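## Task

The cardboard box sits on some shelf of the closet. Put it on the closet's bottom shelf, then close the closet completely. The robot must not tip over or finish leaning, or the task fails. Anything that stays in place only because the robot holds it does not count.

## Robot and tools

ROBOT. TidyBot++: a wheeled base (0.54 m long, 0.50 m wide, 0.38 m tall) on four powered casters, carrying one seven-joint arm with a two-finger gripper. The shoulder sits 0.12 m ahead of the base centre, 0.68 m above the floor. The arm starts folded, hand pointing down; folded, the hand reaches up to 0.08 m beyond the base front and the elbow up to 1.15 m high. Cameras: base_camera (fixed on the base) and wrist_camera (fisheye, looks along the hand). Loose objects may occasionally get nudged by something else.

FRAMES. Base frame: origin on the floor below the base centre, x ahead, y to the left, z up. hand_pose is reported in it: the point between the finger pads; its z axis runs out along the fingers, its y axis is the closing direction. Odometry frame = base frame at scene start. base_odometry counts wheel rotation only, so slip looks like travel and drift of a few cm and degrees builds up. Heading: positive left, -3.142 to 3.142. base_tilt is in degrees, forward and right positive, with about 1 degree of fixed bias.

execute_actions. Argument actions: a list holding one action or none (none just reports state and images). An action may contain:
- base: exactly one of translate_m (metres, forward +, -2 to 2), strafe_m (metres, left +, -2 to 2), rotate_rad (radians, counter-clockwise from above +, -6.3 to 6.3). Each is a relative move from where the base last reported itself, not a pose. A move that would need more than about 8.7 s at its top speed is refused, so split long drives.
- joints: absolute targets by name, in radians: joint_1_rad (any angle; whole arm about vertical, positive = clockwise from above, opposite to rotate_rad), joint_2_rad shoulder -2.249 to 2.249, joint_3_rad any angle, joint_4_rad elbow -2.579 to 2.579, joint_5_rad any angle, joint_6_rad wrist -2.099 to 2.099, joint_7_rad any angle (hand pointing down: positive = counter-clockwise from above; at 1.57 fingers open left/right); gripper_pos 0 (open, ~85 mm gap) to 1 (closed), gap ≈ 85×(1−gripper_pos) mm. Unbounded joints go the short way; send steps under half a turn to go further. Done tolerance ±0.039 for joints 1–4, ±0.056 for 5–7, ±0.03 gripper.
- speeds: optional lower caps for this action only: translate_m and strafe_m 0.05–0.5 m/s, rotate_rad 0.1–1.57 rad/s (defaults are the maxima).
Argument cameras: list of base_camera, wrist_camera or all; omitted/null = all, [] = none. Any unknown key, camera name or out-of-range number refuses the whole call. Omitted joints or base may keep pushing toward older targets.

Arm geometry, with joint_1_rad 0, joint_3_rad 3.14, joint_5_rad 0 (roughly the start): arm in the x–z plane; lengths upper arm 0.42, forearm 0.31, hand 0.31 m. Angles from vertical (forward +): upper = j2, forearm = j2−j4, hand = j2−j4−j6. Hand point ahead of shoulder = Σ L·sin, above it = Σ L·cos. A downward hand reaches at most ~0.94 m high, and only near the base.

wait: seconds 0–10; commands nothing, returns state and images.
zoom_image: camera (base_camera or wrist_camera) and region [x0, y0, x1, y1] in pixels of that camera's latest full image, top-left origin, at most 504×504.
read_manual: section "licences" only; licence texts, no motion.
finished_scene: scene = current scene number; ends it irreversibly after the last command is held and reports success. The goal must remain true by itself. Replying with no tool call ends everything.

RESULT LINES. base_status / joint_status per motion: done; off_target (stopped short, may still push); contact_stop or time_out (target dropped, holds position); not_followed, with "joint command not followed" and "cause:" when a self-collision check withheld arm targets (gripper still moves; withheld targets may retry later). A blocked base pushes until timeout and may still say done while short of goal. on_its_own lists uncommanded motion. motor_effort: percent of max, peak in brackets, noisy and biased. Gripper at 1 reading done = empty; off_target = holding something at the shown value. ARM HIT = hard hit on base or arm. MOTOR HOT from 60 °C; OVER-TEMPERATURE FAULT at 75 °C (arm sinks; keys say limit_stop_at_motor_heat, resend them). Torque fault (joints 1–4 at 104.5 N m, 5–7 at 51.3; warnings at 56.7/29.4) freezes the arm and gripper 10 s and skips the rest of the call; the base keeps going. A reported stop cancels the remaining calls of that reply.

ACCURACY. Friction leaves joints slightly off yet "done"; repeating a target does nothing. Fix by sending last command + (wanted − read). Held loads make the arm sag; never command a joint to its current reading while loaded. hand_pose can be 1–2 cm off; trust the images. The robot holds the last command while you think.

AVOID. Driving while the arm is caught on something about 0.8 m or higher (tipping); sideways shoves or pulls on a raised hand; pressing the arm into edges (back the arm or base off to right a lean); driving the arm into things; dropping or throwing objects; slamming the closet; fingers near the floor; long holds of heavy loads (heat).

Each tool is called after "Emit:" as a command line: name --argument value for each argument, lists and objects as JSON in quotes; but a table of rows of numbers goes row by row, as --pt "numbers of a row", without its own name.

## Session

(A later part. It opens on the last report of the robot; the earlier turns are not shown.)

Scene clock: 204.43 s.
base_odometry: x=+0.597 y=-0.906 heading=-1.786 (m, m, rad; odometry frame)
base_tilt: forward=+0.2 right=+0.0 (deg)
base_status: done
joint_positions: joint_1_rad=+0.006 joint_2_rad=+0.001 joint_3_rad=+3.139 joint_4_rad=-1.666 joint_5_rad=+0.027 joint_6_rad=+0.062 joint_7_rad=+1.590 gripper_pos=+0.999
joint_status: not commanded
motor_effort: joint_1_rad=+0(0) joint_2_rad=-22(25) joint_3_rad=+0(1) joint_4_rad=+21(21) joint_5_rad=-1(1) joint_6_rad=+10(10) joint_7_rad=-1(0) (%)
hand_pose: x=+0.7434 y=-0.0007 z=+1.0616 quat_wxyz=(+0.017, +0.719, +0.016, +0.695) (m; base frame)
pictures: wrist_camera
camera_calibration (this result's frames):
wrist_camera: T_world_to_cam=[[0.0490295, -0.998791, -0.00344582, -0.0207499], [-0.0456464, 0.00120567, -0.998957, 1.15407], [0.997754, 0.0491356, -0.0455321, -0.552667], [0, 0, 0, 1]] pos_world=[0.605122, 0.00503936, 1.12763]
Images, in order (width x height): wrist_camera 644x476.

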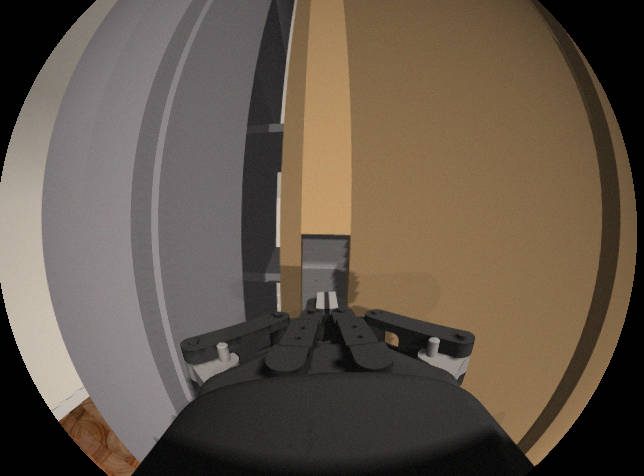

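Emit:
execute_actions --actions '[{"base":{"translate_m":0.018},"speeds":{"translate_m":0.05}}]' --cameras '["wrist_camera"]'

Scene clock: 207.40 s.
base_odometry: x=+0.593 y=-0.923 heading=-1.786 (m, m, rad; odometry frame)
base_tilt: forward=+0.2 right=-0.1 (deg)
base_status: done
joint_positions: joint_1_rad=+0.007 joint_2_rad=-0.034 joint_3_rad=+3.139 joint_4_rad=-1.692 joint_5_rad=+0.027 joint_6_rad=+0.050 joint_7_rad=+1.590 gripper_pos=+0.999
joint_status: not commanded
motor_effort: joint_1_rad=-1(1) joint_2_rad=-13(22) joint_3_rad=+0(0) joint_4_rad=+28(31) joint_5_rad=-1(1) joint_6_rad=+15(18) joint_7_rad=+0(0) (%)
hand_pose: x=+0.7290 y=-0.0008 z=+1.0635 quat_wxyz=(+0.017, +0.720, +0.016, +0.694) (m; base frame)
pictures: wrist_camera
camera_calibration (this result's frames):
wrist_camera: T_world_to_cam=[[0.0485356, -0.998815, -0.00346505, -0.0197696], [-0.0480484, 0.00113032, -0.998844, 1.15697], [0.997665, 0.048646, -0.0479367, -0.535603], [0, 0, 0, 1]] pos_world=[0.590903, 0.00500098, 1.12989]
Images, in order (width x height): wrist_camera 644x476.

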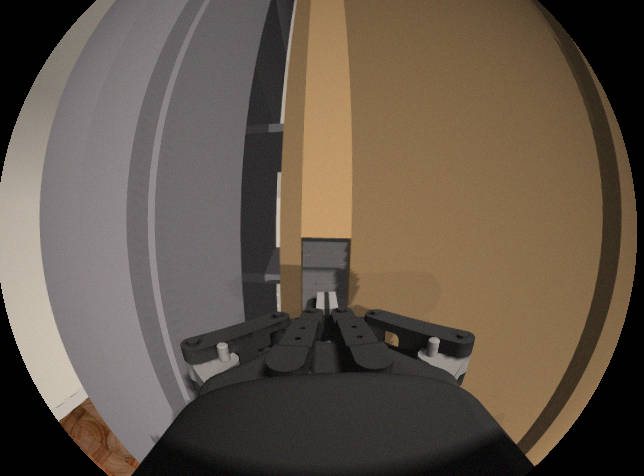

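Emit:
execute_actions --actions '[{"base":{"translate_m":-0.008},"speeds":{"translate_m":0.05}}]' --cameras '[]'

Emit:
execute_actions --actions '[{"base":{"strafe_m":-0.12},"speeds":{"strafe_m":0.08}}]'

Scene clock: 210.30 s.
base_odometry: x=+0.595 y=-0.915 heading=-1.786 (m, m, rad; odometry frame)
base_tilt: forward=+0.2 right=+0.0 (deg)
base_status: done
joint_positions: joint_1_rad=+0.007 joint_2_rad=-0.016 joint_3_rad=+3.139 joint_4_rad=-1.671 joint_5_rad=+0.027 joint_6_rad=+0.050 joint_7_rad=+1.590 gripper_pos=+0.999
joint_status: not commanded
motor_effort: joint_1_rad=+1(1) joint_2_rad=-17(21) joint_3_rad=+1(1) joint_4_rad=+25(27) joint_5_rad=-1(1) joint_6_rad=+12(14) joint_7_rad=-1(1) (%)
hand_pose: x=+0.7368 y=-0.0009 z=+1.0652 quat_wxyz=(+0.017, +0.719, +0.016, +0.695) (m; base frame)
pictures: none
No camera images: the call's "cameras" was empty. Leave "cameras" out to get every camera's image.

Scene clock: 212.33 s.
base_odometry: x=+0.478 y=-0.889 heading=-1.786 (m, m, rad; odometry frame)
base_tilt: forward=+0.2 right=+0.0 (deg)
base_status: done
joint_positions: joint_1_rad=-0.006 joint_2_rad=-0.015 joint_3_rad=+3.121 joint_4_rad=-1.670 joint_5_rad=+0.027 joint_6_rad=+0.050 joint_7_rad=+1.590 gripper_pos=+0.999
joint_status: not commanded
motor_effort: joint_1_rad=+2(8) joint_2_rad=-14(21) joint_3_rad=+3(8) joint_4_rad=+28(27) joint_5_rad=-1(1) joint_6_rad=+15(15) joint_7_rad=-1(0) (%)
hand_pose: x=+0.7365 y=+0.0179 z=+1.0654 quat_wxyz=(+0.007, +0.719, +0.027, +0.695) (m; base frame)
pictures: base_camera, wrist_camera
camera_calibration (this result's frames):
wrist_camera: T_world_to_cam=[[0.0786729, -0.996896, -0.00309448, -0.0240669], [-0.045387, -0.000480926, -0.998969, 1.15737], [0.995867, 0.0787323, -0.045284, -0.545901], [0, 0, 0, 1]] pos_world=[0.598068, 0.0195445, 1.13138]
Images, in order (width x height): base_camera 644x364, wrist_camera 644x476.

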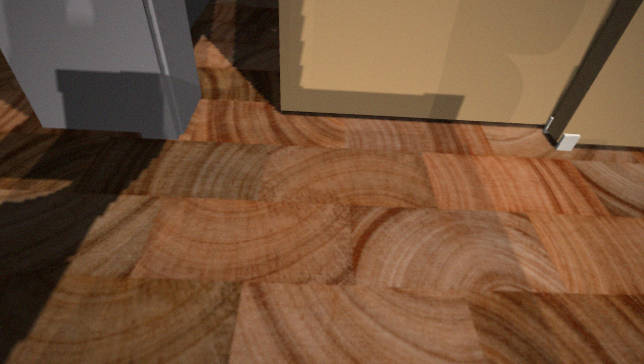

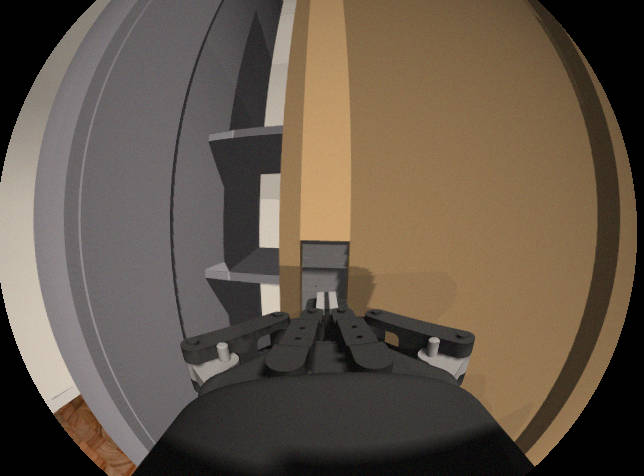

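Emit:
execute_actions --actions '[{"base":{"strafe_m":-0.25},"speeds":{"strafe_m":0.1}}]'

Scene clock: 218.60 s.
base_odometry: x=+0.233 y=-0.836 heading=-1.786 (m, m, rad; odometry frame)
base_tilt: forward=+0.2 right=+0.0 (deg)
base_status: done
joint_positions: joint_1_rad=-0.014 joint_2_rad=-0.020 joint_3_rad=+3.112 joint_4_rad=-1.675 joint_5_rad=+0.027 joint_6_rad=+0.050 joint_7_rad=+1.590 gripper_pos=+0.999
joint_status: not commanded
motor_effort: joint_1_rad=+3(10) joint_2_rad=-13(19) joint_3_rad=+4(10) joint_4_rad=+29(29) joint_5_rad=-1(1) joint_6_rad=+16(16) joint_7_rad=+0(0) (%)
hand_pose: x=+0.7340 y=+0.0286 z=+1.0654 quat_wxyz=(+0.001, +0.718, +0.033, +0.695) (m; base frame)
pictures: base_camera, wrist_camera
camera_calibration (this result's frames):
wrist_camera: T_world_to_cam=[[0.0958681, -0.99539, -0.00280883, -0.0262002], [-0.045191, -0.00153348, -0.998977, 1.15722], [0.994368, 0.095897, -0.0451296, -0.543843], [0, 0, 0, 1]] pos_world=[0.595588, 0.0278482, 1.13142]
Images, in order (width x height): base_camera 644x364, wrist_camera 644x476.

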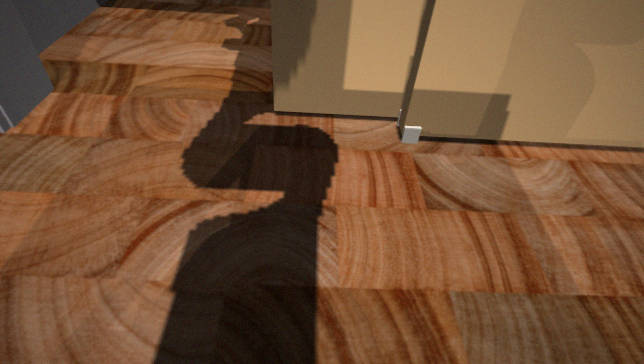

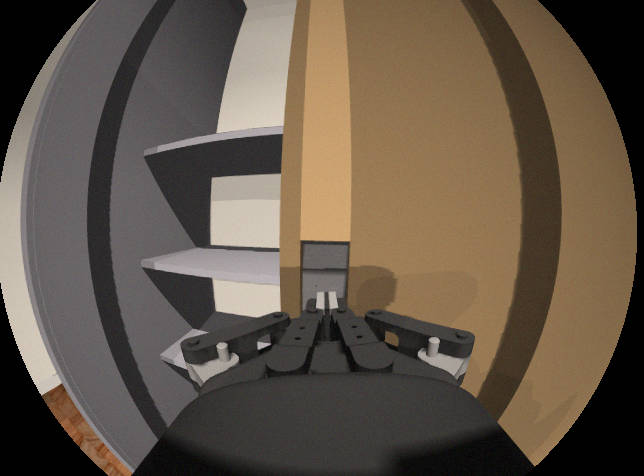

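Emit:
execute_actions --actions '[{"base":{"strafe_m":-0.12},"speeds":{"strafe_m":0.1}}]'

Scene clock: 229.07 s.
base_odometry: x=+0.116 y=-0.811 heading=-1.785 (m, m, rad; odometry frame)
base_tilt: forward=+0.2 right=+0.0 (deg)
base_status: done
joint_positions: joint_1_rad=-0.018 joint_2_rad=-0.022 joint_3_rad=+3.108 joint_4_rad=-1.677 joint_5_rad=+0.027 joint_6_rad=+0.050 joint_7_rad=+1.590 gripper_pos=+0.999
joint_status: not commanded
motor_effort: joint_1_rad=+3(10) joint_2_rad=-12(19) joint_3_rad=+4(11) joint_4_rad=+29(29) joint_5_rad=-1(1) joint_6_rad=+16(16) joint_7_rad=-1(0) (%)
hand_pose: x=+0.7329 y=+0.0340 z=+1.0654 quat_wxyz=(-0.002, +0.718, +0.036, +0.695) (m; base frame)
pictures: base_camera, wrist_camera
camera_calibration (this result's frames):
wrist_camera: T_world_to_cam=[[0.10465, -0.994506, -0.0026513, -0.0273077], [-0.045112, -0.00208382, -0.99898, 1.15716], [0.993485, 0.104663, -0.0450822, -0.542953], [0, 0, 0, 1]] pos_world=[0.594476, 0.0320807, 1.13143]
Images, in order (width x height): base_camera 644x364, wrist_camera 644x476.

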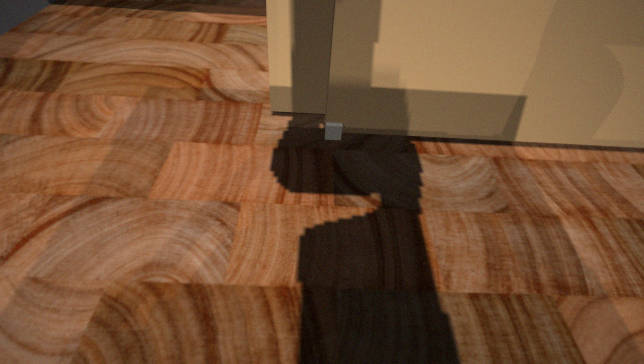

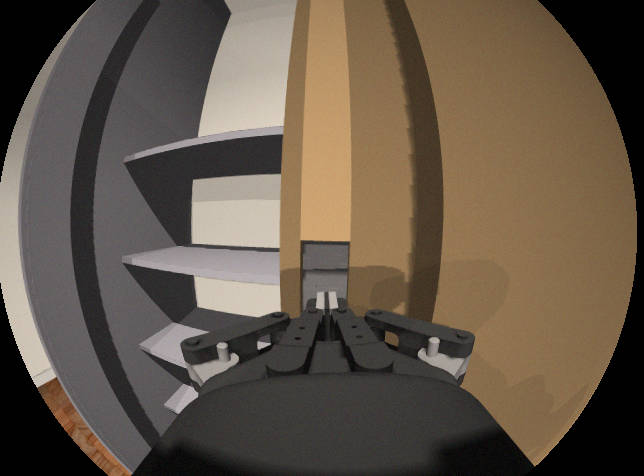

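Emit:
execute_actions --actions '[{"base":{"translate_m":-0.1}}]' --cameras '[]'

Emit:
execute_actions --actions '[{"base":{"strafe_m":0.3},"joints":{"joint_1_rad":0.015,"joint_3_rad":3.15}}]'

Scene clock: 233.20 s.
base_odometry: x=+0.137 y=-0.713 heading=-1.785 (m, m, rad; odometry frame)
base_tilt: forward=+0.3 right=+0.0 (deg)
base_status: done
joint_positions: joint_1_rad=-0.003 joint_2_rad=-0.003 joint_3_rad=+3.125 joint_4_rad=-1.653 joint_5_rad=+0.027 joint_6_rad=+0.050 joint_7_rad=+1.590 gripper_pos=+0.999
joint_status: not commanded
motor_effort: joint_1_rad=+0(3) joint_2_rad=-21(25) joint_3_rad=+1(4) joint_4_rad=+21(28) joint_5_rad=+0(1) joint_6_rad=+10(15) joint_7_rad=+0(0) (%)
hand_pose: x=+0.7419 y=+0.0138 z=+1.0686 quat_wxyz=(+0.009, +0.717, +0.024, +0.697) (m; base frame)
pictures: none
No camera images: the call's "cameras" was empty. Leave "cameras" out to get every camera's image.

Scene clock: 235.13 s.
base_odometry: x=+0.430 y=-0.777 heading=-1.785 (m, m, rad; odometry frame)
base_tilt: forward=+0.2 right=+0.0 (deg)
base_status: done
joint_positions: joint_1_rad=+0.008 joint_2_rad=-0.003 joint_3_rad=+3.142 joint_4_rad=-1.653 joint_5_rad=+0.027 joint_6_rad=+0.050 joint_7_rad=+1.590 gripper_pos=+0.999
joint_status: all done
motor_effort: joint_1_rad=+0(3) joint_2_rad=-21(23) joint_3_rad=+1(4) joint_4_rad=+21(21) joint_5_rad=+0(1) joint_6_rad=+10(9) joint_7_rad=-1(0) (%)
hand_pose: x=+0.7423 y=-0.0034 z=+1.0686 quat_wxyz=(+0.019, +0.717, +0.014, +0.696) (m; base frame)
pictures: base_camera, wrist_camera
camera_calibration (this result's frames):
wrist_camera: T_world_to_cam=[[0.0445316, -0.999003, -0.00313416, -0.0203758], [-0.0403246, 0.00133723, -0.999186, 1.1573], [0.998194, 0.0446217, -0.0402248, -0.557115], [0, 0, 0, 1]] pos_world=[0.603684, 0.00295634, 1.13389]
Images, in order (width x height): base_camera 644x364, wrist_camera 644x476.

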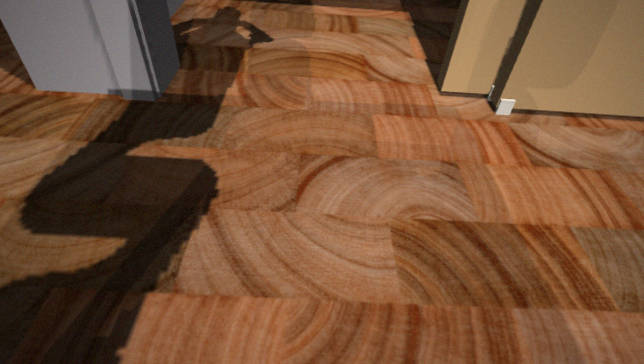

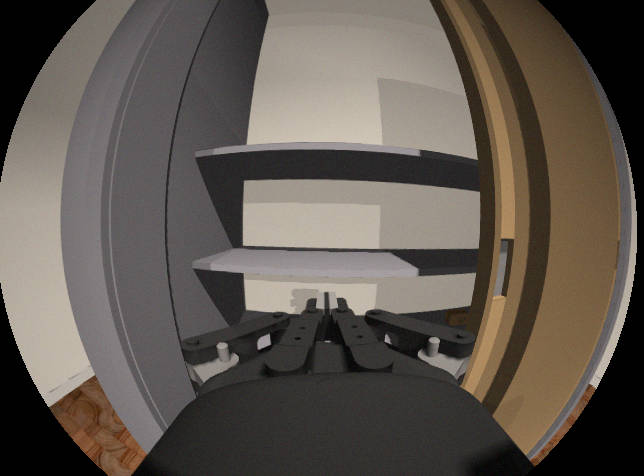

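Emit:
execute_actions --actions '[{"base":{"translate_m":0.1},"joints":{"joint_6_rad":-0.55}}]' --cameras '["wrist_camera"]'

Scene clock: 239.33 s.
base_odometry: x=+0.409 y=-0.875 heading=-1.784 (m, m, rad; odometry frame)
base_tilt: forward=+0.3 right=+0.0 (deg)
base_status: done
joint_positions: joint_1_rad=+0.008 joint_2_rad=+0.004 joint_3_rad=+3.142 joint_4_rad=-1.654 joint_5_rad=+0.027 joint_6_rad=-0.529 joint_7_rad=+1.590 gripper_pos=+0.999
joint_status: all done
motor_effort: joint_1_rad=+0(1) joint_2_rad=-20(24) joint_3_rad=+1(1) joint_4_rad=+20(23) joint_5_rad=-1(0) joint_6_rad=+8(11) joint_7_rad=-1(0) (%)
hand_pose: x=+0.6881 y=-0.0077 z=+0.8954 quat_wxyz=(+0.018, +0.888, +0.012, +0.459) (m; base frame)
pictures: wrist_camera
camera_calibration (this result's frames):
wrist_camera: T_world_to_cam=[[0.0194684, -0.999469, -0.026125, 0.0150585], [-0.586606, 0.00974131, -0.809814, 1.18847], [0.809638, 0.0310908, -0.586105, 0.108582], [0, 0, 0, 1]] pos_world=[0.608961, 0.0000972678, 1.02648]
Images, in order (width x height): wrist_camera 644x476.

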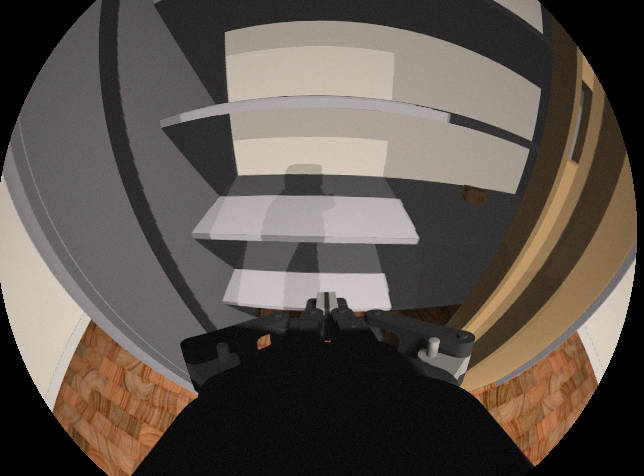

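Emit:
zoom_image --camera "wrist_camera" --region '[400, 140, 560, 260]'

Region (400, 140, 560, 260) of wrist_camera's 644x476 image, scaled by 3.150; it fills the top 378 rows of this view, and the rest is white.

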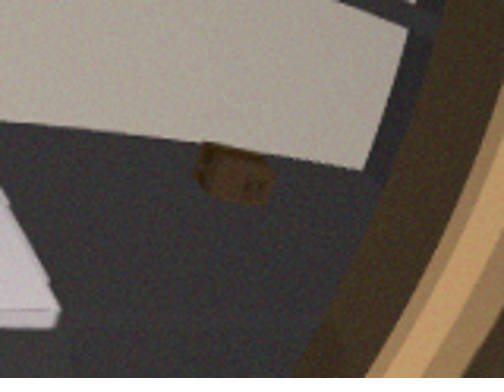

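Emit:
execute_actions --actions '[{"base":{"translate_m":-0.1},"joints":{"joint_1_rad":-0.41,"joint_6_rad":0.1,"joint_2_rad":0.0,"joint_4_rad":-1.66}}]' --cameras '[]'

Emit:
execute_actions --actions '[{"base":{"strafe_m":-0.515}}]'

Scene clock: 292.23 s.
base_odometry: x=+0.430 y=-0.777 heading=-1.784 (m, m, rad; odometry frame)
base_tilt: forward=+0.3 right=+0.0 (deg)
base_status: done
joint_positions: joint_1_rad=-0.400 joint_2_rad=+0.001 joint_3_rad=+3.142 joint_4_rad=-1.654 joint_5_rad=+0.027 joint_6_rad=+0.063 joint_7_rad=+1.590 gripper_pos=+0.999
joint_status: all done
motor_effort: joint_1_rad=+0(2) joint_2_rad=-22(24) joint_3_rad=+0(2) joint_4_rad=+21(22) joint_5_rad=+0(1) joint_6_rad=+9(9) joint_7_rad=+0(1) (%)
hand_pose: x=+0.6941 y=+0.2446 z=+1.0697 quat_wxyz=(-0.123, +0.697, +0.158, +0.689) (m; base frame)
pictures: none
No camera images: the call's "cameras" was empty. Leave "cameras" out to get every camera's image.

Scene clock: 294.77 s.
base_odometry: x=-0.073 y=-0.668 heading=-1.785 (m, m, rad; odometry frame)
base_tilt: forward=+0.2 right=-0.1 (deg)
base_status: done
joint_positions: joint_1_rad=-0.405 joint_2_rad=+0.001 joint_3_rad=+3.147 joint_4_rad=-1.654 joint_5_rad=+0.027 joint_6_rad=+0.064 joint_7_rad=+1.590 gripper_pos=+0.999
joint_status: not commanded
motor_effort: joint_1_rad=+0(2) joint_2_rad=-22(23) joint_3_rad=+0(2) joint_4_rad=+21(21) joint_5_rad=+0(1) joint_6_rad=+10(10) joint_7_rad=-1(1) (%)
hand_pose: x=+0.6941 y=+0.2447 z=+1.0701 quat_wxyz=(-0.123, +0.696, +0.158, +0.689) (m; base frame)
pictures: base_camera, wrist_camera
camera_calibration (this result's frames):
wrist_camera: T_world_to_cam=[[0.437265, -0.899329, -0.00266071, -0.0678381], [-0.0289166, -0.0111025, -0.99952, 1.15202], [0.898868, 0.437132, -0.0308603, -0.557205], [0, 0, 0, 1]] pos_world=[0.563829, 0.195353, 1.13409]
Images, in order (width x height): base_camera 644x364, wrist_camera 644x476.

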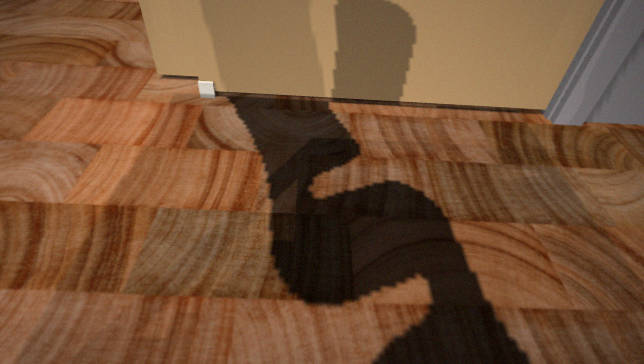

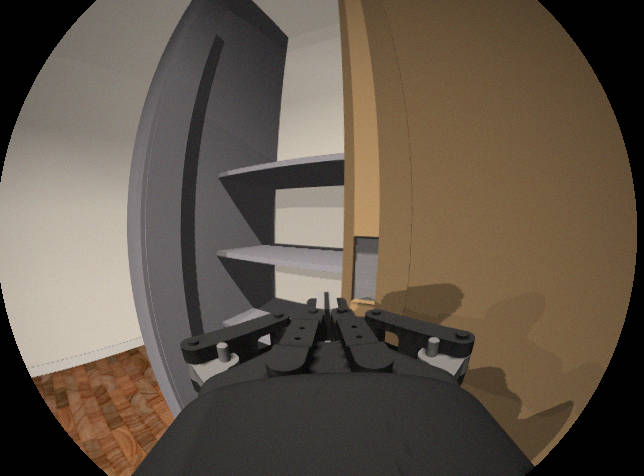

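Emit:
execute_actions --actions '[{"base":{"translate_m":0.1},"speeds":{"translate_m":0.2}}]' --cameras '["wrist_camera"]'

Scene clock: 300.27 s.
base_odometry: x=-0.094 y=-0.765 heading=-1.785 (m, m, rad; odometry frame)
base_tilt: forward=+0.3 right=+0.0 (deg)
base_status: done
joint_positions: joint_1_rad=-0.405 joint_2_rad=+0.003 joint_3_rad=+3.147 joint_4_rad=-1.654 joint_5_rad=+0.027 joint_6_rad=+0.064 joint_7_rad=+1.590 gripper_pos=+0.999
joint_status: not commanded
motor_effort: joint_1_rad=+0(1) joint_2_rad=-21(24) joint_3_rad=+0(1) joint_4_rad=+21(22) joint_5_rad=+0(1) joint_6_rad=+10(10) joint_7_rad=+0(1) (%)
hand_pose: x=+0.6949 y=+0.2451 z=+1.0688 quat_wxyz=(-0.123, +0.697, +0.159, +0.688) (m; base frame)
pictures: wrist_camera
camera_calibration (this result's frames):
wrist_camera: T_world_to_cam=[[0.437264, -0.899329, -0.00275556, -0.0677791], [-0.0307529, -0.0118901, -0.999456, 1.15214], [0.898807, 0.437111, -0.0328561, -0.555916], [0, 0, 0, 1]] pos_world=[0.56473, 0.195741, 1.13306]
Images, in order (width x height): wrist_camera 644x476.

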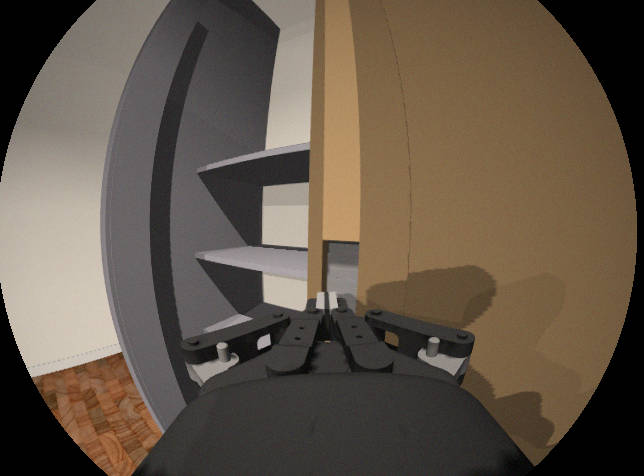

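Emit:
execute_actions --actions '[{"base":{"translate_m":0.03},"speeds":{"translate_m":0.08}}]' --cameras '["wrist_camera"]'

Scene clock: 304.73 s.
base_odometry: x=-0.101 y=-0.795 heading=-1.785 (m, m, rad; odometry frame)
base_tilt: forward=+0.2 right=+0.0 (deg)
base_status: done
joint_positions: joint_1_rad=-0.416 joint_2_rad=+0.000 joint_3_rad=+3.141 joint_4_rad=-1.654 joint_5_rad=+0.027 joint_6_rad=+0.065 joint_7_rad=+1.590 gripper_pos=+0.999
joint_status: not commanded
motor_effort: joint_1_rad=+2(5) joint_2_rad=-21(23) joint_3_rad=+2(5) joint_4_rad=+21(23) joint_5_rad=-1(1) joint_6_rad=+10(11) joint_7_rad=-1(1) (%)
hand_pose: x=+0.6894 y=+0.2541 z=+1.0708 quat_wxyz=(-0.129, +0.694, +0.164, +0.689) (m; base frame)
pictures: wrist_camera
camera_calibration (this result's frames):
wrist_camera: T_world_to_cam=[[0.452243, -0.891891, -0.00260403, -0.0696533], [-0.027455, -0.011003, -0.999562, 1.15177], [0.891472, 0.452117, -0.0294629, -0.557202], [0, 0, 0, 1]] pos_world=[0.559852, 0.20247, 1.13467]
Images, in order (width x height): wrist_camera 644x476.

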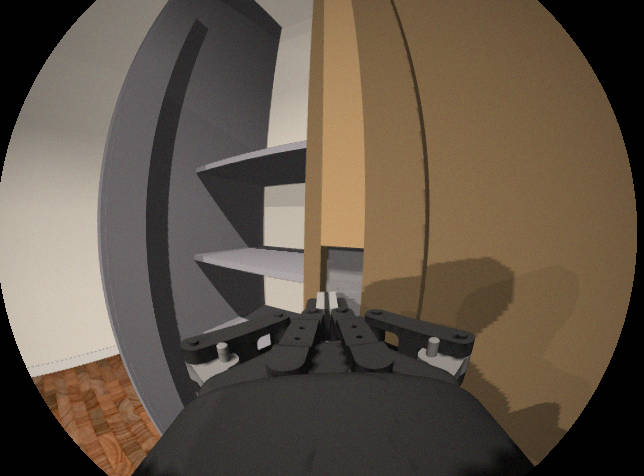

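Emit:
execute_actions --actions '[{"base":{"translate_m":-0.08}}]' --cameras '[]'

Emit:
execute_actions --actions '[{"base":{"strafe_m":0.085},"joints":{"joint_1_rad":-0.24,"joint_3_rad":3.14}}]' --cameras '["wrist_camera"]'

Scene clock: 318.40 s.
base_odometry: x=-0.084 y=-0.717 heading=-1.785 (m, m, rad; odometry frame)
base_tilt: forward=+0.3 right=+0.0 (deg)
base_status: done
joint_positions: joint_1_rad=-0.415 joint_2_rad=-0.003 joint_3_rad=+3.143 joint_4_rad=-1.654 joint_5_rad=+0.027 joint_6_rad=+0.065 joint_7_rad=+1.590 gripper_pos=+0.999
joint_status: not commanded
motor_effort: joint_1_rad=+0(2) joint_2_rad=-21(25) joint_3_rad=+0(2) joint_4_rad=+21(22) joint_5_rad=-1(2) joint_6_rad=+10(10) joint_7_rad=-1(1) (%)
hand_pose: x=+0.6891 y=+0.2524 z=+1.0724 quat_wxyz=(-0.129, +0.694, +0.163, +0.690) (m; base frame)
pictures: none
No camera images: the call's "cameras" was empty. Leave "cameras" out to get every camera's image.

Scene clock: 319.60 s.
base_odometry: x=-0.001 y=-0.735 heading=-1.785 (m, m, rad; odometry frame)
base_tilt: forward=+0.2 right=+0.0 (deg)
base_status: done
joint_positions: joint_1_rad=-0.256 joint_2_rad=-0.003 joint_3_rad=+3.143 joint_4_rad=-1.654 joint_5_rad=+0.027 joint_6_rad=+0.065 joint_7_rad=+1.590 gripper_pos=+0.999
joint_status: all done
motor_effort: joint_1_rad=+0(1) joint_2_rad=-21(24) joint_3_rad=+1(1) joint_4_rad=+21(22) joint_5_rad=-1(1) joint_6_rad=+10(10) joint_7_rad=-1(0) (%)
hand_pose: x=+0.7220 y=+0.1587 z=+1.0725 quat_wxyz=(-0.073, +0.704, +0.107, +0.698) (m; base frame)
pictures: wrist_camera
camera_calibration (this result's frames):
wrist_camera: T_world_to_cam=[[0.302789, -0.953054, -0.00245287, -0.0519903], [-0.0260261, -0.00569582, -0.999645, 1.15147], [0.952702, 0.302745, -0.0265289, -0.566756], [0, 0, 0, 1]] pos_world=[0.58566, 0.128592, 1.1359]
Images, in order (width x height): wrist_camera 644x476.

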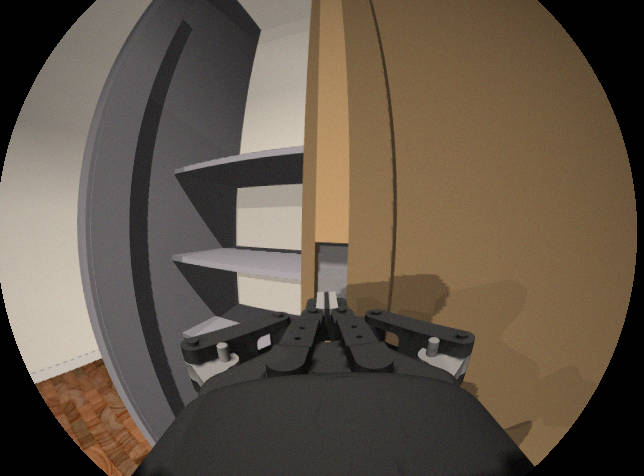

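Emit:
execute_actions --actions '[{"base":{"strafe_m":0.012}}]' --cameras '[]'

Emit:
execute_actions --actions '[{"base":{"translate_m":0.04},"speeds":{"translate_m":0.1}}]' --cameras '["wrist_camera"]'

Scene clock: 323.93 s.
base_odometry: x=+0.011 y=-0.738 heading=-1.786 (m, m, rad; odometry frame)
base_tilt: forward=+0.2 right=-0.1 (deg)
base_status: done
joint_positions: joint_1_rad=-0.250 joint_2_rad=-0.003 joint_3_rad=+3.141 joint_4_rad=-1.654 joint_5_rad=+0.027 joint_6_rad=+0.065 joint_7_rad=+1.590 gripper_pos=+0.999
joint_status: not commanded
motor_effort: joint_1_rad=+0(3) joint_2_rad=-21(23) joint_3_rad=+1(3) joint_4_rad=+21(22) joint_5_rad=-1(1) joint_6_rad=+10(10) joint_7_rad=+0(1) (%)
hand_pose: x=+0.7227 y=+0.1560 z=+1.0725 quat_wxyz=(-0.072, +0.705, +0.106, +0.698) (m; base frame)
pictures: none
No camera images: the call's "cameras" was empty. Leave "cameras" out to get every camera's image.

Scene clock: 324.90 s.
base_odometry: x=+0.003 y=-0.777 heading=-1.785 (m, m, rad; odometry frame)
base_tilt: forward=+0.2 right=-0.1 (deg)
base_status: done
joint_positions: joint_1_rad=-0.250 joint_2_rad=-0.002 joint_3_rad=+3.141 joint_4_rad=-1.654 joint_5_rad=+0.027 joint_6_rad=+0.066 joint_7_rad=+1.590 gripper_pos=+0.999
joint_status: not commanded
motor_effort: joint_1_rad=+1(1) joint_2_rad=-22(25) joint_3_rad=+1(0) joint_4_rad=+21(22) joint_5_rad=-1(1) joint_6_rad=+10(10) joint_7_rad=-1(1) (%)
hand_pose: x=+0.7228 y=+0.1560 z=+1.0725 quat_wxyz=(-0.072, +0.705, +0.106, +0.698) (m; base frame)
pictures: wrist_camera
camera_calibration (this result's frames):
wrist_camera: T_world_to_cam=[[0.298506, -0.954405, -0.00243784, -0.0515048], [-0.0258329, -0.00552627, -0.999651, 1.1513], [0.954058, 0.298465, -0.0263047, -0.567252], [0, 0, 0, 1]] pos_world=[0.586308, 0.126511, 1.13585]
Images, in order (width x height): wrist_camera 644x476.

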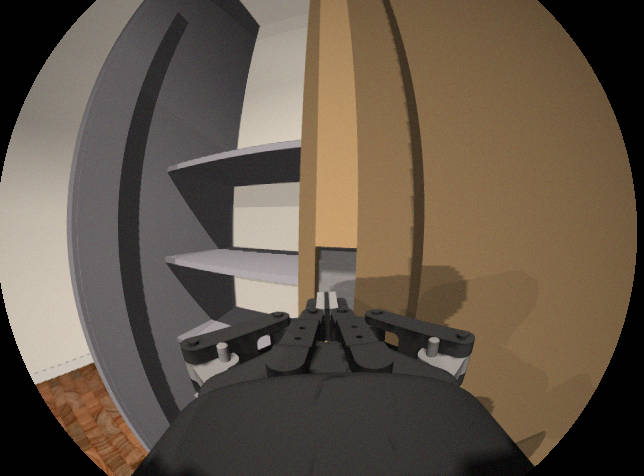

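Recess 316–357. Forward 0.025.

Emit:
execute_actions --actions '[{"base":{"translate_m":0.025},"speeds":{"translate_m":0.06}}]' --cameras '["wrist_camera"]'

Scene clock: 327.50 s.
base_odometry: x=-0.002 y=-0.801 heading=-1.785 (m, m, rad; odometry frame)
base_tilt: forward=+0.3 right=+0.0 (deg)
base_status: done
joint_positions: joint_1_rad=-0.249 joint_2_rad=-0.007 joint_3_rad=+3.136 joint_4_rad=-1.655 joint_5_rad=+0.027 joint_6_rad=+0.066 joint_7_rad=+1.590 gripper_pos=+0.999
joint_status: not commanded
motor_effort: joint_1_rad=+2(4) joint_2_rad=-20(23) joint_3_rad=+2(5) joint_4_rad=+20(25) joint_5_rad=-1(0) joint_6_rad=+9(12) joint_7_rad=-1(0) (%)
hand_pose: x=+0.7202 y=+0.1588 z=+1.0744 quat_wxyz=(-0.074, +0.703, +0.107, +0.699) (m; base frame)
pictures: wrist_camera
camera_calibration (this result's frames):
wrist_camera: T_world_to_cam=[[0.303565, -0.952807, -0.00262834, -0.0517784], [-0.0228225, -0.00451351, -0.999729, 1.15097], [0.952537, 0.303543, -0.0231156, -0.568685], [0, 0, 0, 1]] pos_world=[0.58368, 0.12848, 1.13738]
Images, in order (width x height): wrist_camera 644x476.

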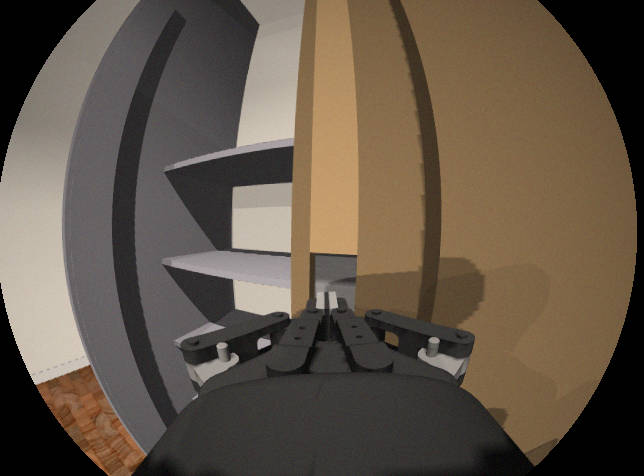

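Emit:
execute_actions --actions '[{"base":{"strafe_m":0.1},"speeds":{"strafe_m":0.07}}]'

Scene clock: 333.07 s.
base_odometry: x=+0.095 y=-0.823 heading=-1.785 (m, m, rad; odometry frame)
base_tilt: forward=+0.3 right=+0.0 (deg)
base_status: done
joint_positions: joint_1_rad=-0.237 joint_2_rad=-0.013 joint_3_rad=+3.143 joint_4_rad=-1.664 joint_5_rad=+0.027 joint_6_rad=+0.066 joint_7_rad=+1.590 gripper_pos=+0.999
joint_status: not commanded
motor_effort: joint_1_rad=+0(4) joint_2_rad=-20(21) joint_3_rad=+0(3) joint_4_rad=+21(26) joint_5_rad=-1(1) joint_6_rad=+9(14) joint_7_rad=-1(0) (%)
hand_pose: x=+0.7207 y=+0.1469 z=+1.0723 quat_wxyz=(-0.067, +0.705, +0.101, +0.698) (m; base frame)
pictures: base_camera, wrist_camera
camera_calibration (this result's frames):
wrist_camera: T_world_to_cam=[[0.285702, -0.958314, -0.00286285, -0.0492905], [-0.0262502, -0.00483965, -0.999644, 1.15119], [0.957959, 0.285675, -0.0265387, -0.563199], [0, 0, 0, 1]] pos_world=[0.583823, 0.119228, 1.13569]
Images, in order (width x height): base_camera 644x364, wrist_camera 644x476.

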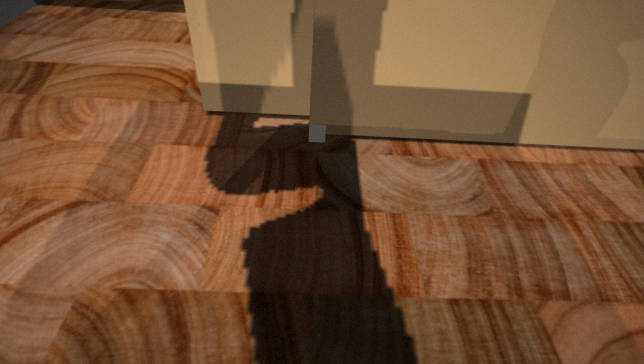

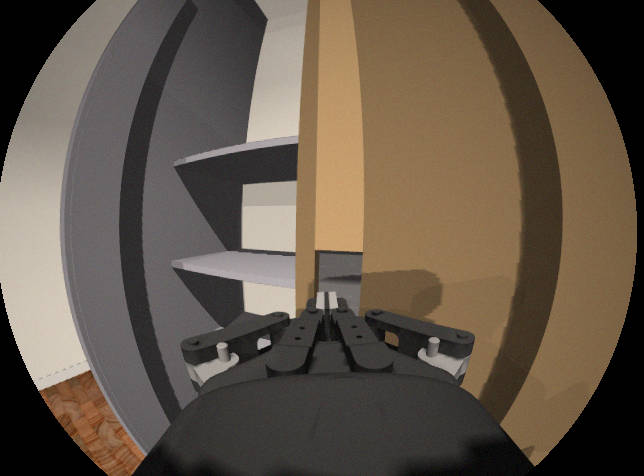

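Emit:
execute_actions --actions '[{"base":{"strafe_m":0.3},"speeds":{"strafe_m":0.12}}]'

Scene clock: 338.53 s.
base_odometry: x=+0.389 y=-0.887 heading=-1.785 (m, m, rad; odometry frame)
base_tilt: forward=+0.2 right=+0.0 (deg)
base_status: done
joint_positions: joint_1_rad=-0.233 joint_2_rad=-0.018 joint_3_rad=+3.148 joint_4_rad=-1.673 joint_5_rad=+0.027 joint_6_rad=+0.066 joint_7_rad=+1.590 gripper_pos=+0.999
joint_status: not commanded
motor_effort: joint_1_rad=+0(6) joint_2_rad=-20(21) joint_3_rad=+1(6) joint_4_rad=+20(27) joint_5_rad=+0(1) joint_6_rad=+9(15) joint_7_rad=-1(0) (%)
hand_pose: x=+0.7198 y=+0.1401 z=+1.0705 quat_wxyz=(-0.064, +0.707, +0.097, +0.698) (m; base frame)
pictures: base_camera, wrist_camera
camera_calibration (this result's frames):
wrist_camera: T_world_to_cam=[[0.275714, -0.961234, -0.00314709, -0.047709], [-0.0290522, -0.00506057, -0.999565, 1.15129], [0.9608, 0.275686, -0.0293213, -0.55809], [0, 0, 0, 1]] pos_world=[0.582815, 0.113824, 1.13427]
Images, in order (width x height): base_camera 644x364, wrist_camera 644x476.

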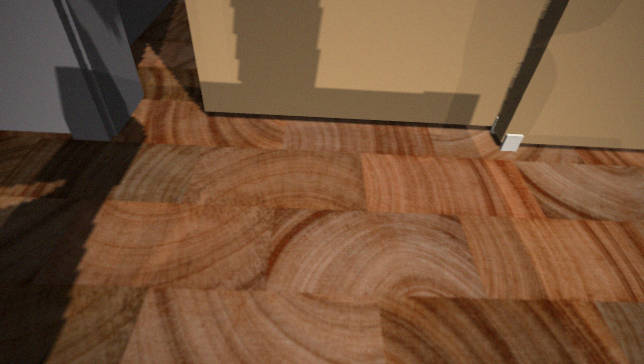

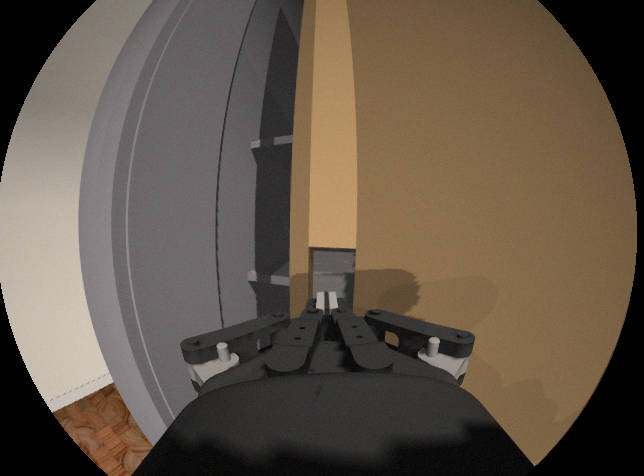

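Emit:
execute_actions --actions '[{"base":{"strafe_m":0.08},"speeds":{"strafe_m":0.07}}]'

Scene clock: 343.87 s.
base_odometry: x=+0.467 y=-0.904 heading=-1.786 (m, m, rad; odometry frame)
base_tilt: forward=+0.2 right=+0.0 (deg)
base_status: done
joint_positions: joint_1_rad=-0.229 joint_2_rad=-0.018 joint_3_rad=+3.152 joint_4_rad=-1.673 joint_5_rad=+0.027 joint_6_rad=+0.066 joint_7_rad=+1.590 gripper_pos=+0.999
joint_status: not commanded
motor_effort: joint_1_rad=+0(6) joint_2_rad=-20(21) joint_3_rad=+1(6) joint_4_rad=+22(26) joint_5_rad=-1(0) joint_6_rad=+10(14) joint_7_rad=-1(0) (%)
hand_pose: x=+0.7211 y=+0.1357 z=+1.0698 quat_wxyz=(-0.061, +0.708, +0.095, +0.698) (m; base frame)
pictures: base_camera, wrist_camera
camera_calibration (this result's frames):
wrist_camera: T_world_to_cam=[[0.268697, -0.963218, -0.0034916, -0.0465363], [-0.0302132, -0.00480495, -0.999532, 1.15139], [0.962751, 0.268677, -0.0303929, -0.557494], [0, 0, 0, 1]] pos_world=[0.584019, 0.110493, 1.13375]
Images, in order (width x height): base_camera 644x364, wrist_camera 644x476.

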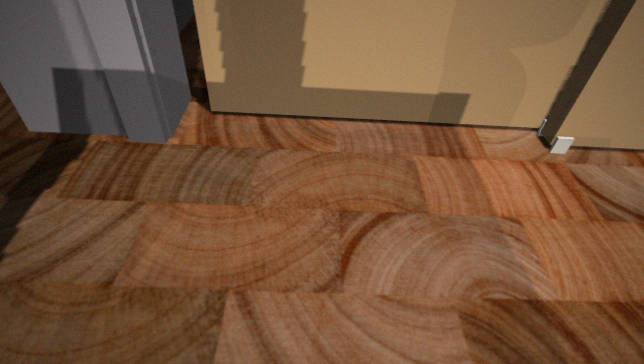

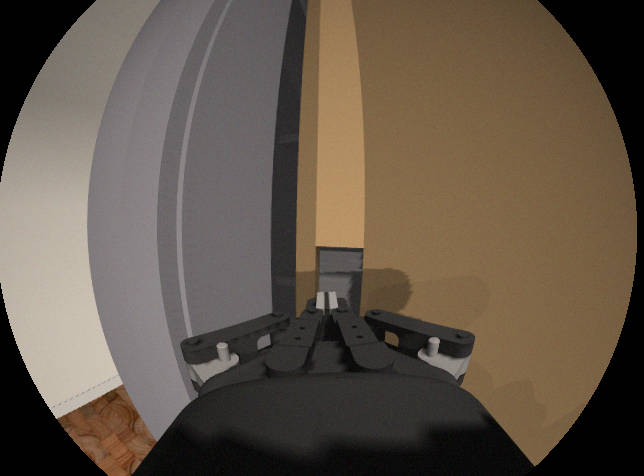

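Emit:
execute_actions --actions '[{"base":{"strafe_m":0.04},"speeds":{"strafe_m":0.05}}]'

Scene clock: 346.53 s.
base_odometry: x=+0.506 y=-0.913 heading=-1.786 (m, m, rad; odometry frame)
base_tilt: forward=+0.3 right=+0.0 (deg)
base_status: done
joint_positions: joint_1_rad=-0.225 joint_2_rad=-0.018 joint_3_rad=+3.155 joint_4_rad=-1.674 joint_5_rad=+0.026 joint_6_rad=+0.066 joint_7_rad=+1.590 gripper_pos=+0.999
joint_status: not commanded
motor_effort: joint_1_rad=-4(6) joint_2_rad=-18(21) joint_3_rad=-4(6) joint_4_rad=+21(27) joint_5_rad=-1(0) joint_6_rad=+9(14) joint_7_rad=+0(1) (%)
hand_pose: x=+0.7219 y=+0.1316 z=+1.0695 quat_wxyz=(-0.059, +0.708, +0.092, +0.698) (m; base frame)
pictures: base_camera, wrist_camera
camera_calibration (this result's frames):
wrist_camera: T_world_to_cam=[[0.262134, -0.965024, -0.00385269, -0.0453753], [-0.0307835, -0.00437147, -0.999517, 1.15144], [0.96454, 0.262126, -0.0308527, -0.557093], [0, 0, 0, 1]] pos_world=[0.584678, 0.107274, 1.13352]
Images, in order (width x height): base_camera 644x364, wrist_camera 644x476.

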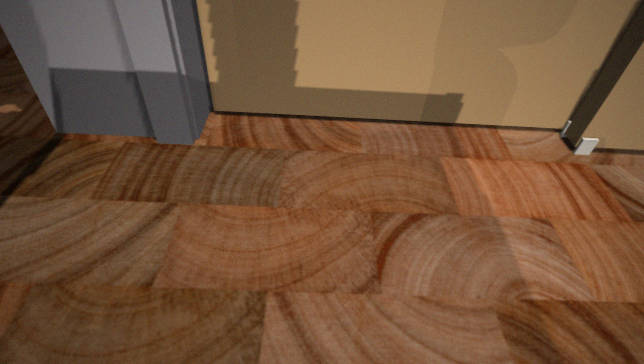

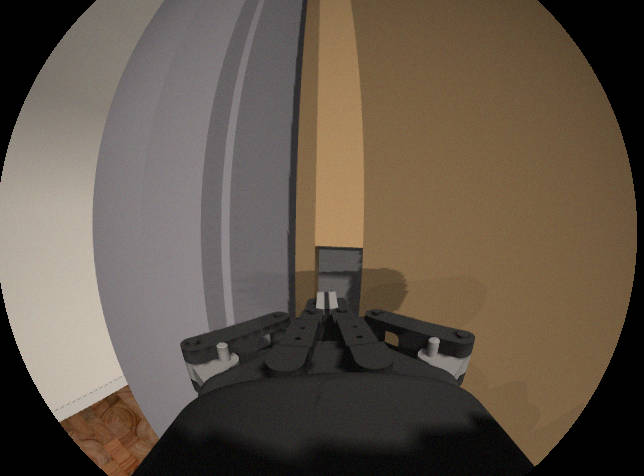

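Emit:
execute_actions --actions '[{"base":{"strafe_m":0.025},"speeds":{"strafe_m":0.05}}]'

Scene clock: 349.20 s.
base_odometry: x=+0.530 y=-0.918 heading=-1.786 (m, m, rad; odometry frame)
base_tilt: forward=+0.2 right=+0.0 (deg)
base_status: done
joint_positions: joint_1_rad=-0.202 joint_2_rad=-0.030 joint_3_rad=+3.177 joint_4_rad=-1.680 joint_5_rad=+0.026 joint_6_rad=+0.066 joint_7_rad=+1.590 gripper_pos=+0.999
joint_status: not commanded
motor_effort: joint_1_rad=-7(10) joint_2_rad=-14(19) joint_3_rad=-7(10) joint_4_rad=+25(29) joint_5_rad=+0(1) joint_6_rad=+12(15) joint_7_rad=-1(1) (%)
hand_pose: x=+0.7226 y=+0.1031 z=+1.0737 quat_wxyz=(-0.044, +0.708, +0.076, +0.701) (m; base frame)
pictures: base_camera, wrist_camera
camera_calibration (this result's frames):
wrist_camera: T_world_to_cam=[[0.218292, -0.975874, -0.00431519, -0.0397304], [-0.0242969, -0.00101438, -0.999704, 1.15069], [0.975581, 0.218332, -0.0239322, -0.561136], [0, 0, 0, 1]] pos_world=[0.584065, 0.0849094, 1.13675]
Images, in order (width x height): base_camera 644x364, wrist_camera 644x476.

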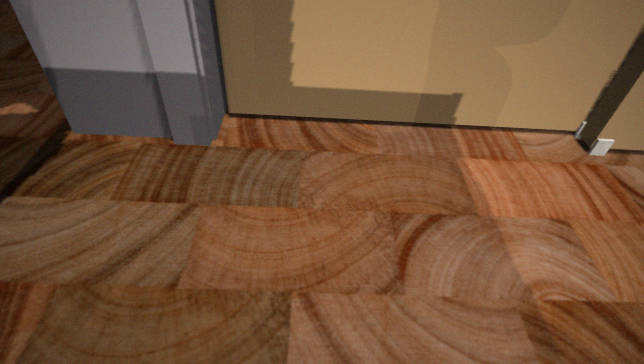

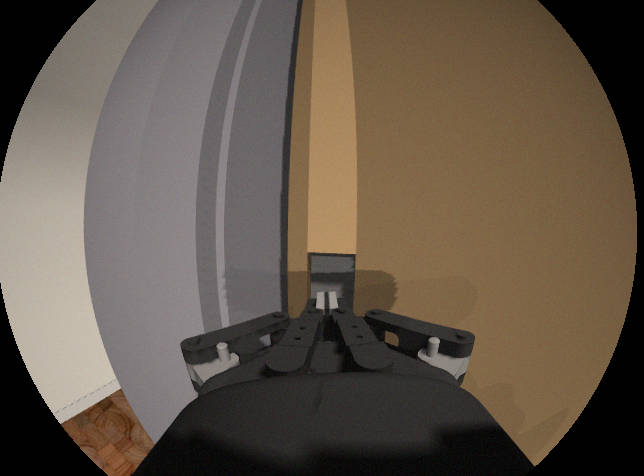

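Emit:
execute_actions --actions '[{"base":{"strafe_m":-0.03},"speeds":{"strafe_m":0.1}}]' --cameras '[]'

Emit:
execute_actions --actions '[{"base":{"translate_m":-0.16}}]' --cameras '[]'

Emit:
execute_actions --actions '[{"base":{"strafe_m":-0.9},"joints":{"joint_1_rad":0.012,"joint_2_rad":0.0,"joint_3_rad":3.13,"joint_4_rad":-1.655,"joint_6_rad":0.06}}]'

Scene clock: 357.43 s.
base_odometry: x=+0.501 y=-0.912 heading=-1.786 (m, m, rad; odometry frame)
base_tilt: forward=+0.2 right=+0.0 (deg)
base_status: done
joint_positions: joint_1_rad=-0.227 joint_2_rad=-0.013 joint_3_rad=+3.155 joint_4_rad=-1.670 joint_5_rad=+0.026 joint_6_rad=+0.066 joint_7_rad=+1.590 gripper_pos=+0.999
joint_status: not commanded
motor_effort: joint_1_rad=+0(7) joint_2_rad=-21(21) joint_3_rad=+0(7) joint_4_rad=+21(25) joint_5_rad=-1(1) joint_6_rad=+10(12) joint_7_rad=-1(1) (%)
hand_pose: x=+0.7236 y=+0.1332 z=+1.0694 quat_wxyz=(-0.060, +0.708, +0.093, +0.697) (m; base frame)
pictures: none
No camera images: the call's "cameras" was empty. Leave "cameras" out to get every camera's image.

Scene clock: 358.93 s.
base_odometry: x=+0.535 y=-0.755 heading=-1.786 (m, m, rad; odometry frame)
base_tilt: forward=+0.3 right=+0.0 (deg)
base_status: done
joint_positions: joint_1_rad=-0.227 joint_2_rad=-0.010 joint_3_rad=+3.154 joint_4_rad=-1.670 joint_5_rad=+0.026 joint_6_rad=+0.066 joint_7_rad=+1.590 gripper_pos=+0.999
joint_status: not commanded
motor_effort: joint_1_rad=+0(1) joint_2_rad=-20(24) joint_3_rad=+1(1) joint_4_rad=+21(22) joint_5_rad=+0(1) joint_6_rad=+9(10) joint_7_rad=+0(1) (%)
hand_pose: x=+0.7249 y=+0.1337 z=+1.0673 quat_wxyz=(-0.060, +0.709, +0.093, +0.696) (m; base frame)
pictures: none
No camera images: the call's "cameras" was empty. Leave "cameras" out to get every camera's image.

Scene clock: 362.10 s.
base_odometry: x=-0.344 y=-0.563 heading=-1.787 (m, m, rad; odometry frame)
base_tilt: forward=+0.2 right=+0.0 (deg)
base_status: done
joint_positions: joint_1_rad=+0.004 joint_2_rad=-0.010 joint_3_rad=+3.137 joint_4_rad=-1.670 joint_5_rad=+0.026 joint_6_rad=+0.066 joint_7_rad=+1.590 gripper_pos=+0.999
joint_status: all done
motor_effort: joint_1_rad=+0(3) joint_2_rad=-21(22) joint_3_rad=+1(4) joint_4_rad=+21(22) joint_5_rad=-1(1) joint_6_rad=+10(10) joint_7_rad=-1(1) (%)
hand_pose: x=+0.7392 y=+0.0022 z=+1.0673 quat_wxyz=(+0.015, +0.715, +0.017, +0.699) (m; base frame)
pictures: base_camera, wrist_camera
camera_calibration (this result's frames):
wrist_camera: T_world_to_cam=[[0.05374, -0.998548, -0.00375862, -0.0207388], [-0.0345139, 0.00190436, -0.999402, 1.15185], [0.997958, 0.0538376, -0.0343614, -0.560485], [0, 0, 0, 1]] pos_world=[0.60021, 0.00727297, 1.13182]
Images, in order (width x height): base_camera 644x364, wrist_camera 644x476.

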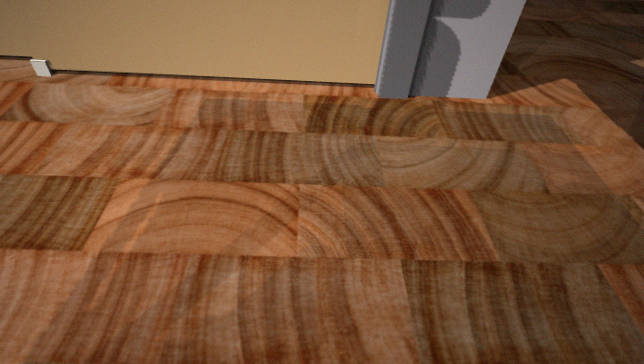

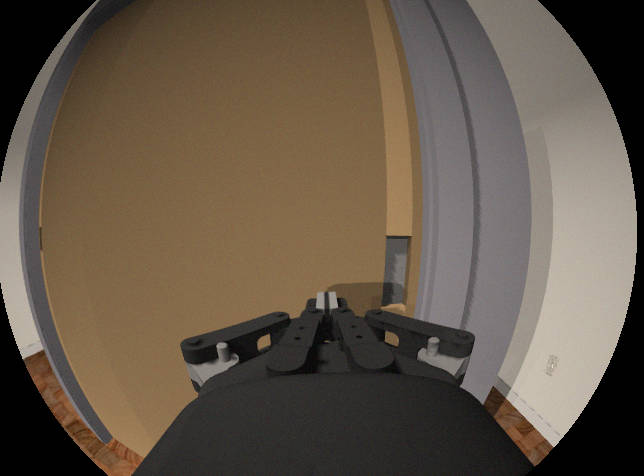

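Emit:
execute_actions --actions '[{"base":{"strafe_m":-0.08}}]' --cameras '[]'

Emit:
execute_actions --actions '[{"base":{"translate_m":0.055},"speeds":{"translate_m":0.2}}]' --cameras '["wrist_camera"]'

Scene clock: 372.50 s.
base_odometry: x=-0.422 y=-0.545 heading=-1.787 (m, m, rad; odometry frame)
base_tilt: forward=+0.3 right=+0.0 (deg)
base_status: done
joint_positions: joint_1_rad=+0.010 joint_2_rad=-0.010 joint_3_rad=+3.136 joint_4_rad=-1.670 joint_5_rad=+0.026 joint_6_rad=+0.066 joint_7_rad=+1.590 gripper_pos=+0.999
joint_status: not commanded
motor_effort: joint_1_rad=+0(2) joint_2_rad=-21(22) joint_3_rad=+0(2) joint_4_rad=+21(21) joint_5_rad=+0(1) joint_6_rad=+9(10) joint_7_rad=-1(0) (%)
hand_pose: x=+0.7392 y=-0.0006 z=+1.0673 quat_wxyz=(+0.017, +0.715, +0.015, +0.699) (m; base frame)
pictures: none
No camera images: the call's "cameras" was empty. Leave "cameras" out to get every camera's image.

Scene clock: 373.53 s.
base_odometry: x=-0.434 y=-0.599 heading=-1.787 (m, m, rad; odometry frame)
base_tilt: forward=+0.2 right=-0.1 (deg)
base_status: done
joint_positions: joint_1_rad=+0.010 joint_2_rad=+0.000 joint_3_rad=+3.136 joint_4_rad=-1.669 joint_5_rad=+0.026 joint_6_rad=+0.066 joint_7_rad=+1.590 gripper_pos=+0.999
joint_status: not commanded
motor_effort: joint_1_rad=+0(0) joint_2_rad=-21(25) joint_3_rad=+1(0) joint_4_rad=+21(22) joint_5_rad=-1(1) joint_6_rad=+10(10) joint_7_rad=-1(1) (%)
hand_pose: x=+0.7429 y=-0.0006 z=+1.0615 quat_wxyz=(+0.017, +0.718, +0.015, +0.695) (m; base frame)
pictures: wrist_camera
camera_calibration (this result's frames):
wrist_camera: T_world_to_cam=[[0.0491088, -0.998784, -0.00430159, -0.0198233], [-0.0438444, 0.00214691, -0.999036, 1.15271], [0.997831, 0.0492501, -0.0436857, -0.554224], [0, 0, 0, 1]] pos_world=[0.604535, 0.0050216, 1.1273]
Images, in order (width x height): wrist_camera 644x476.

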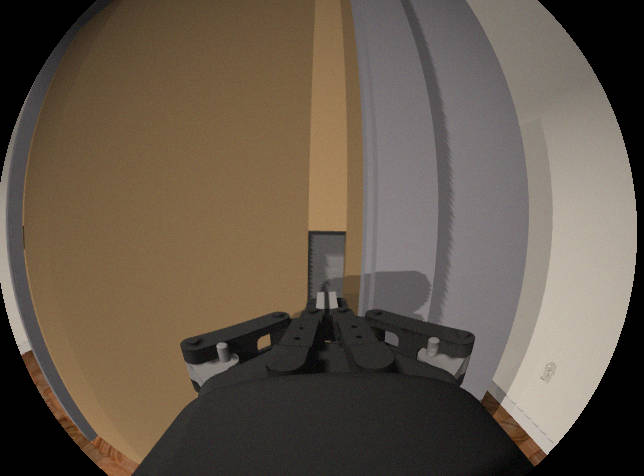

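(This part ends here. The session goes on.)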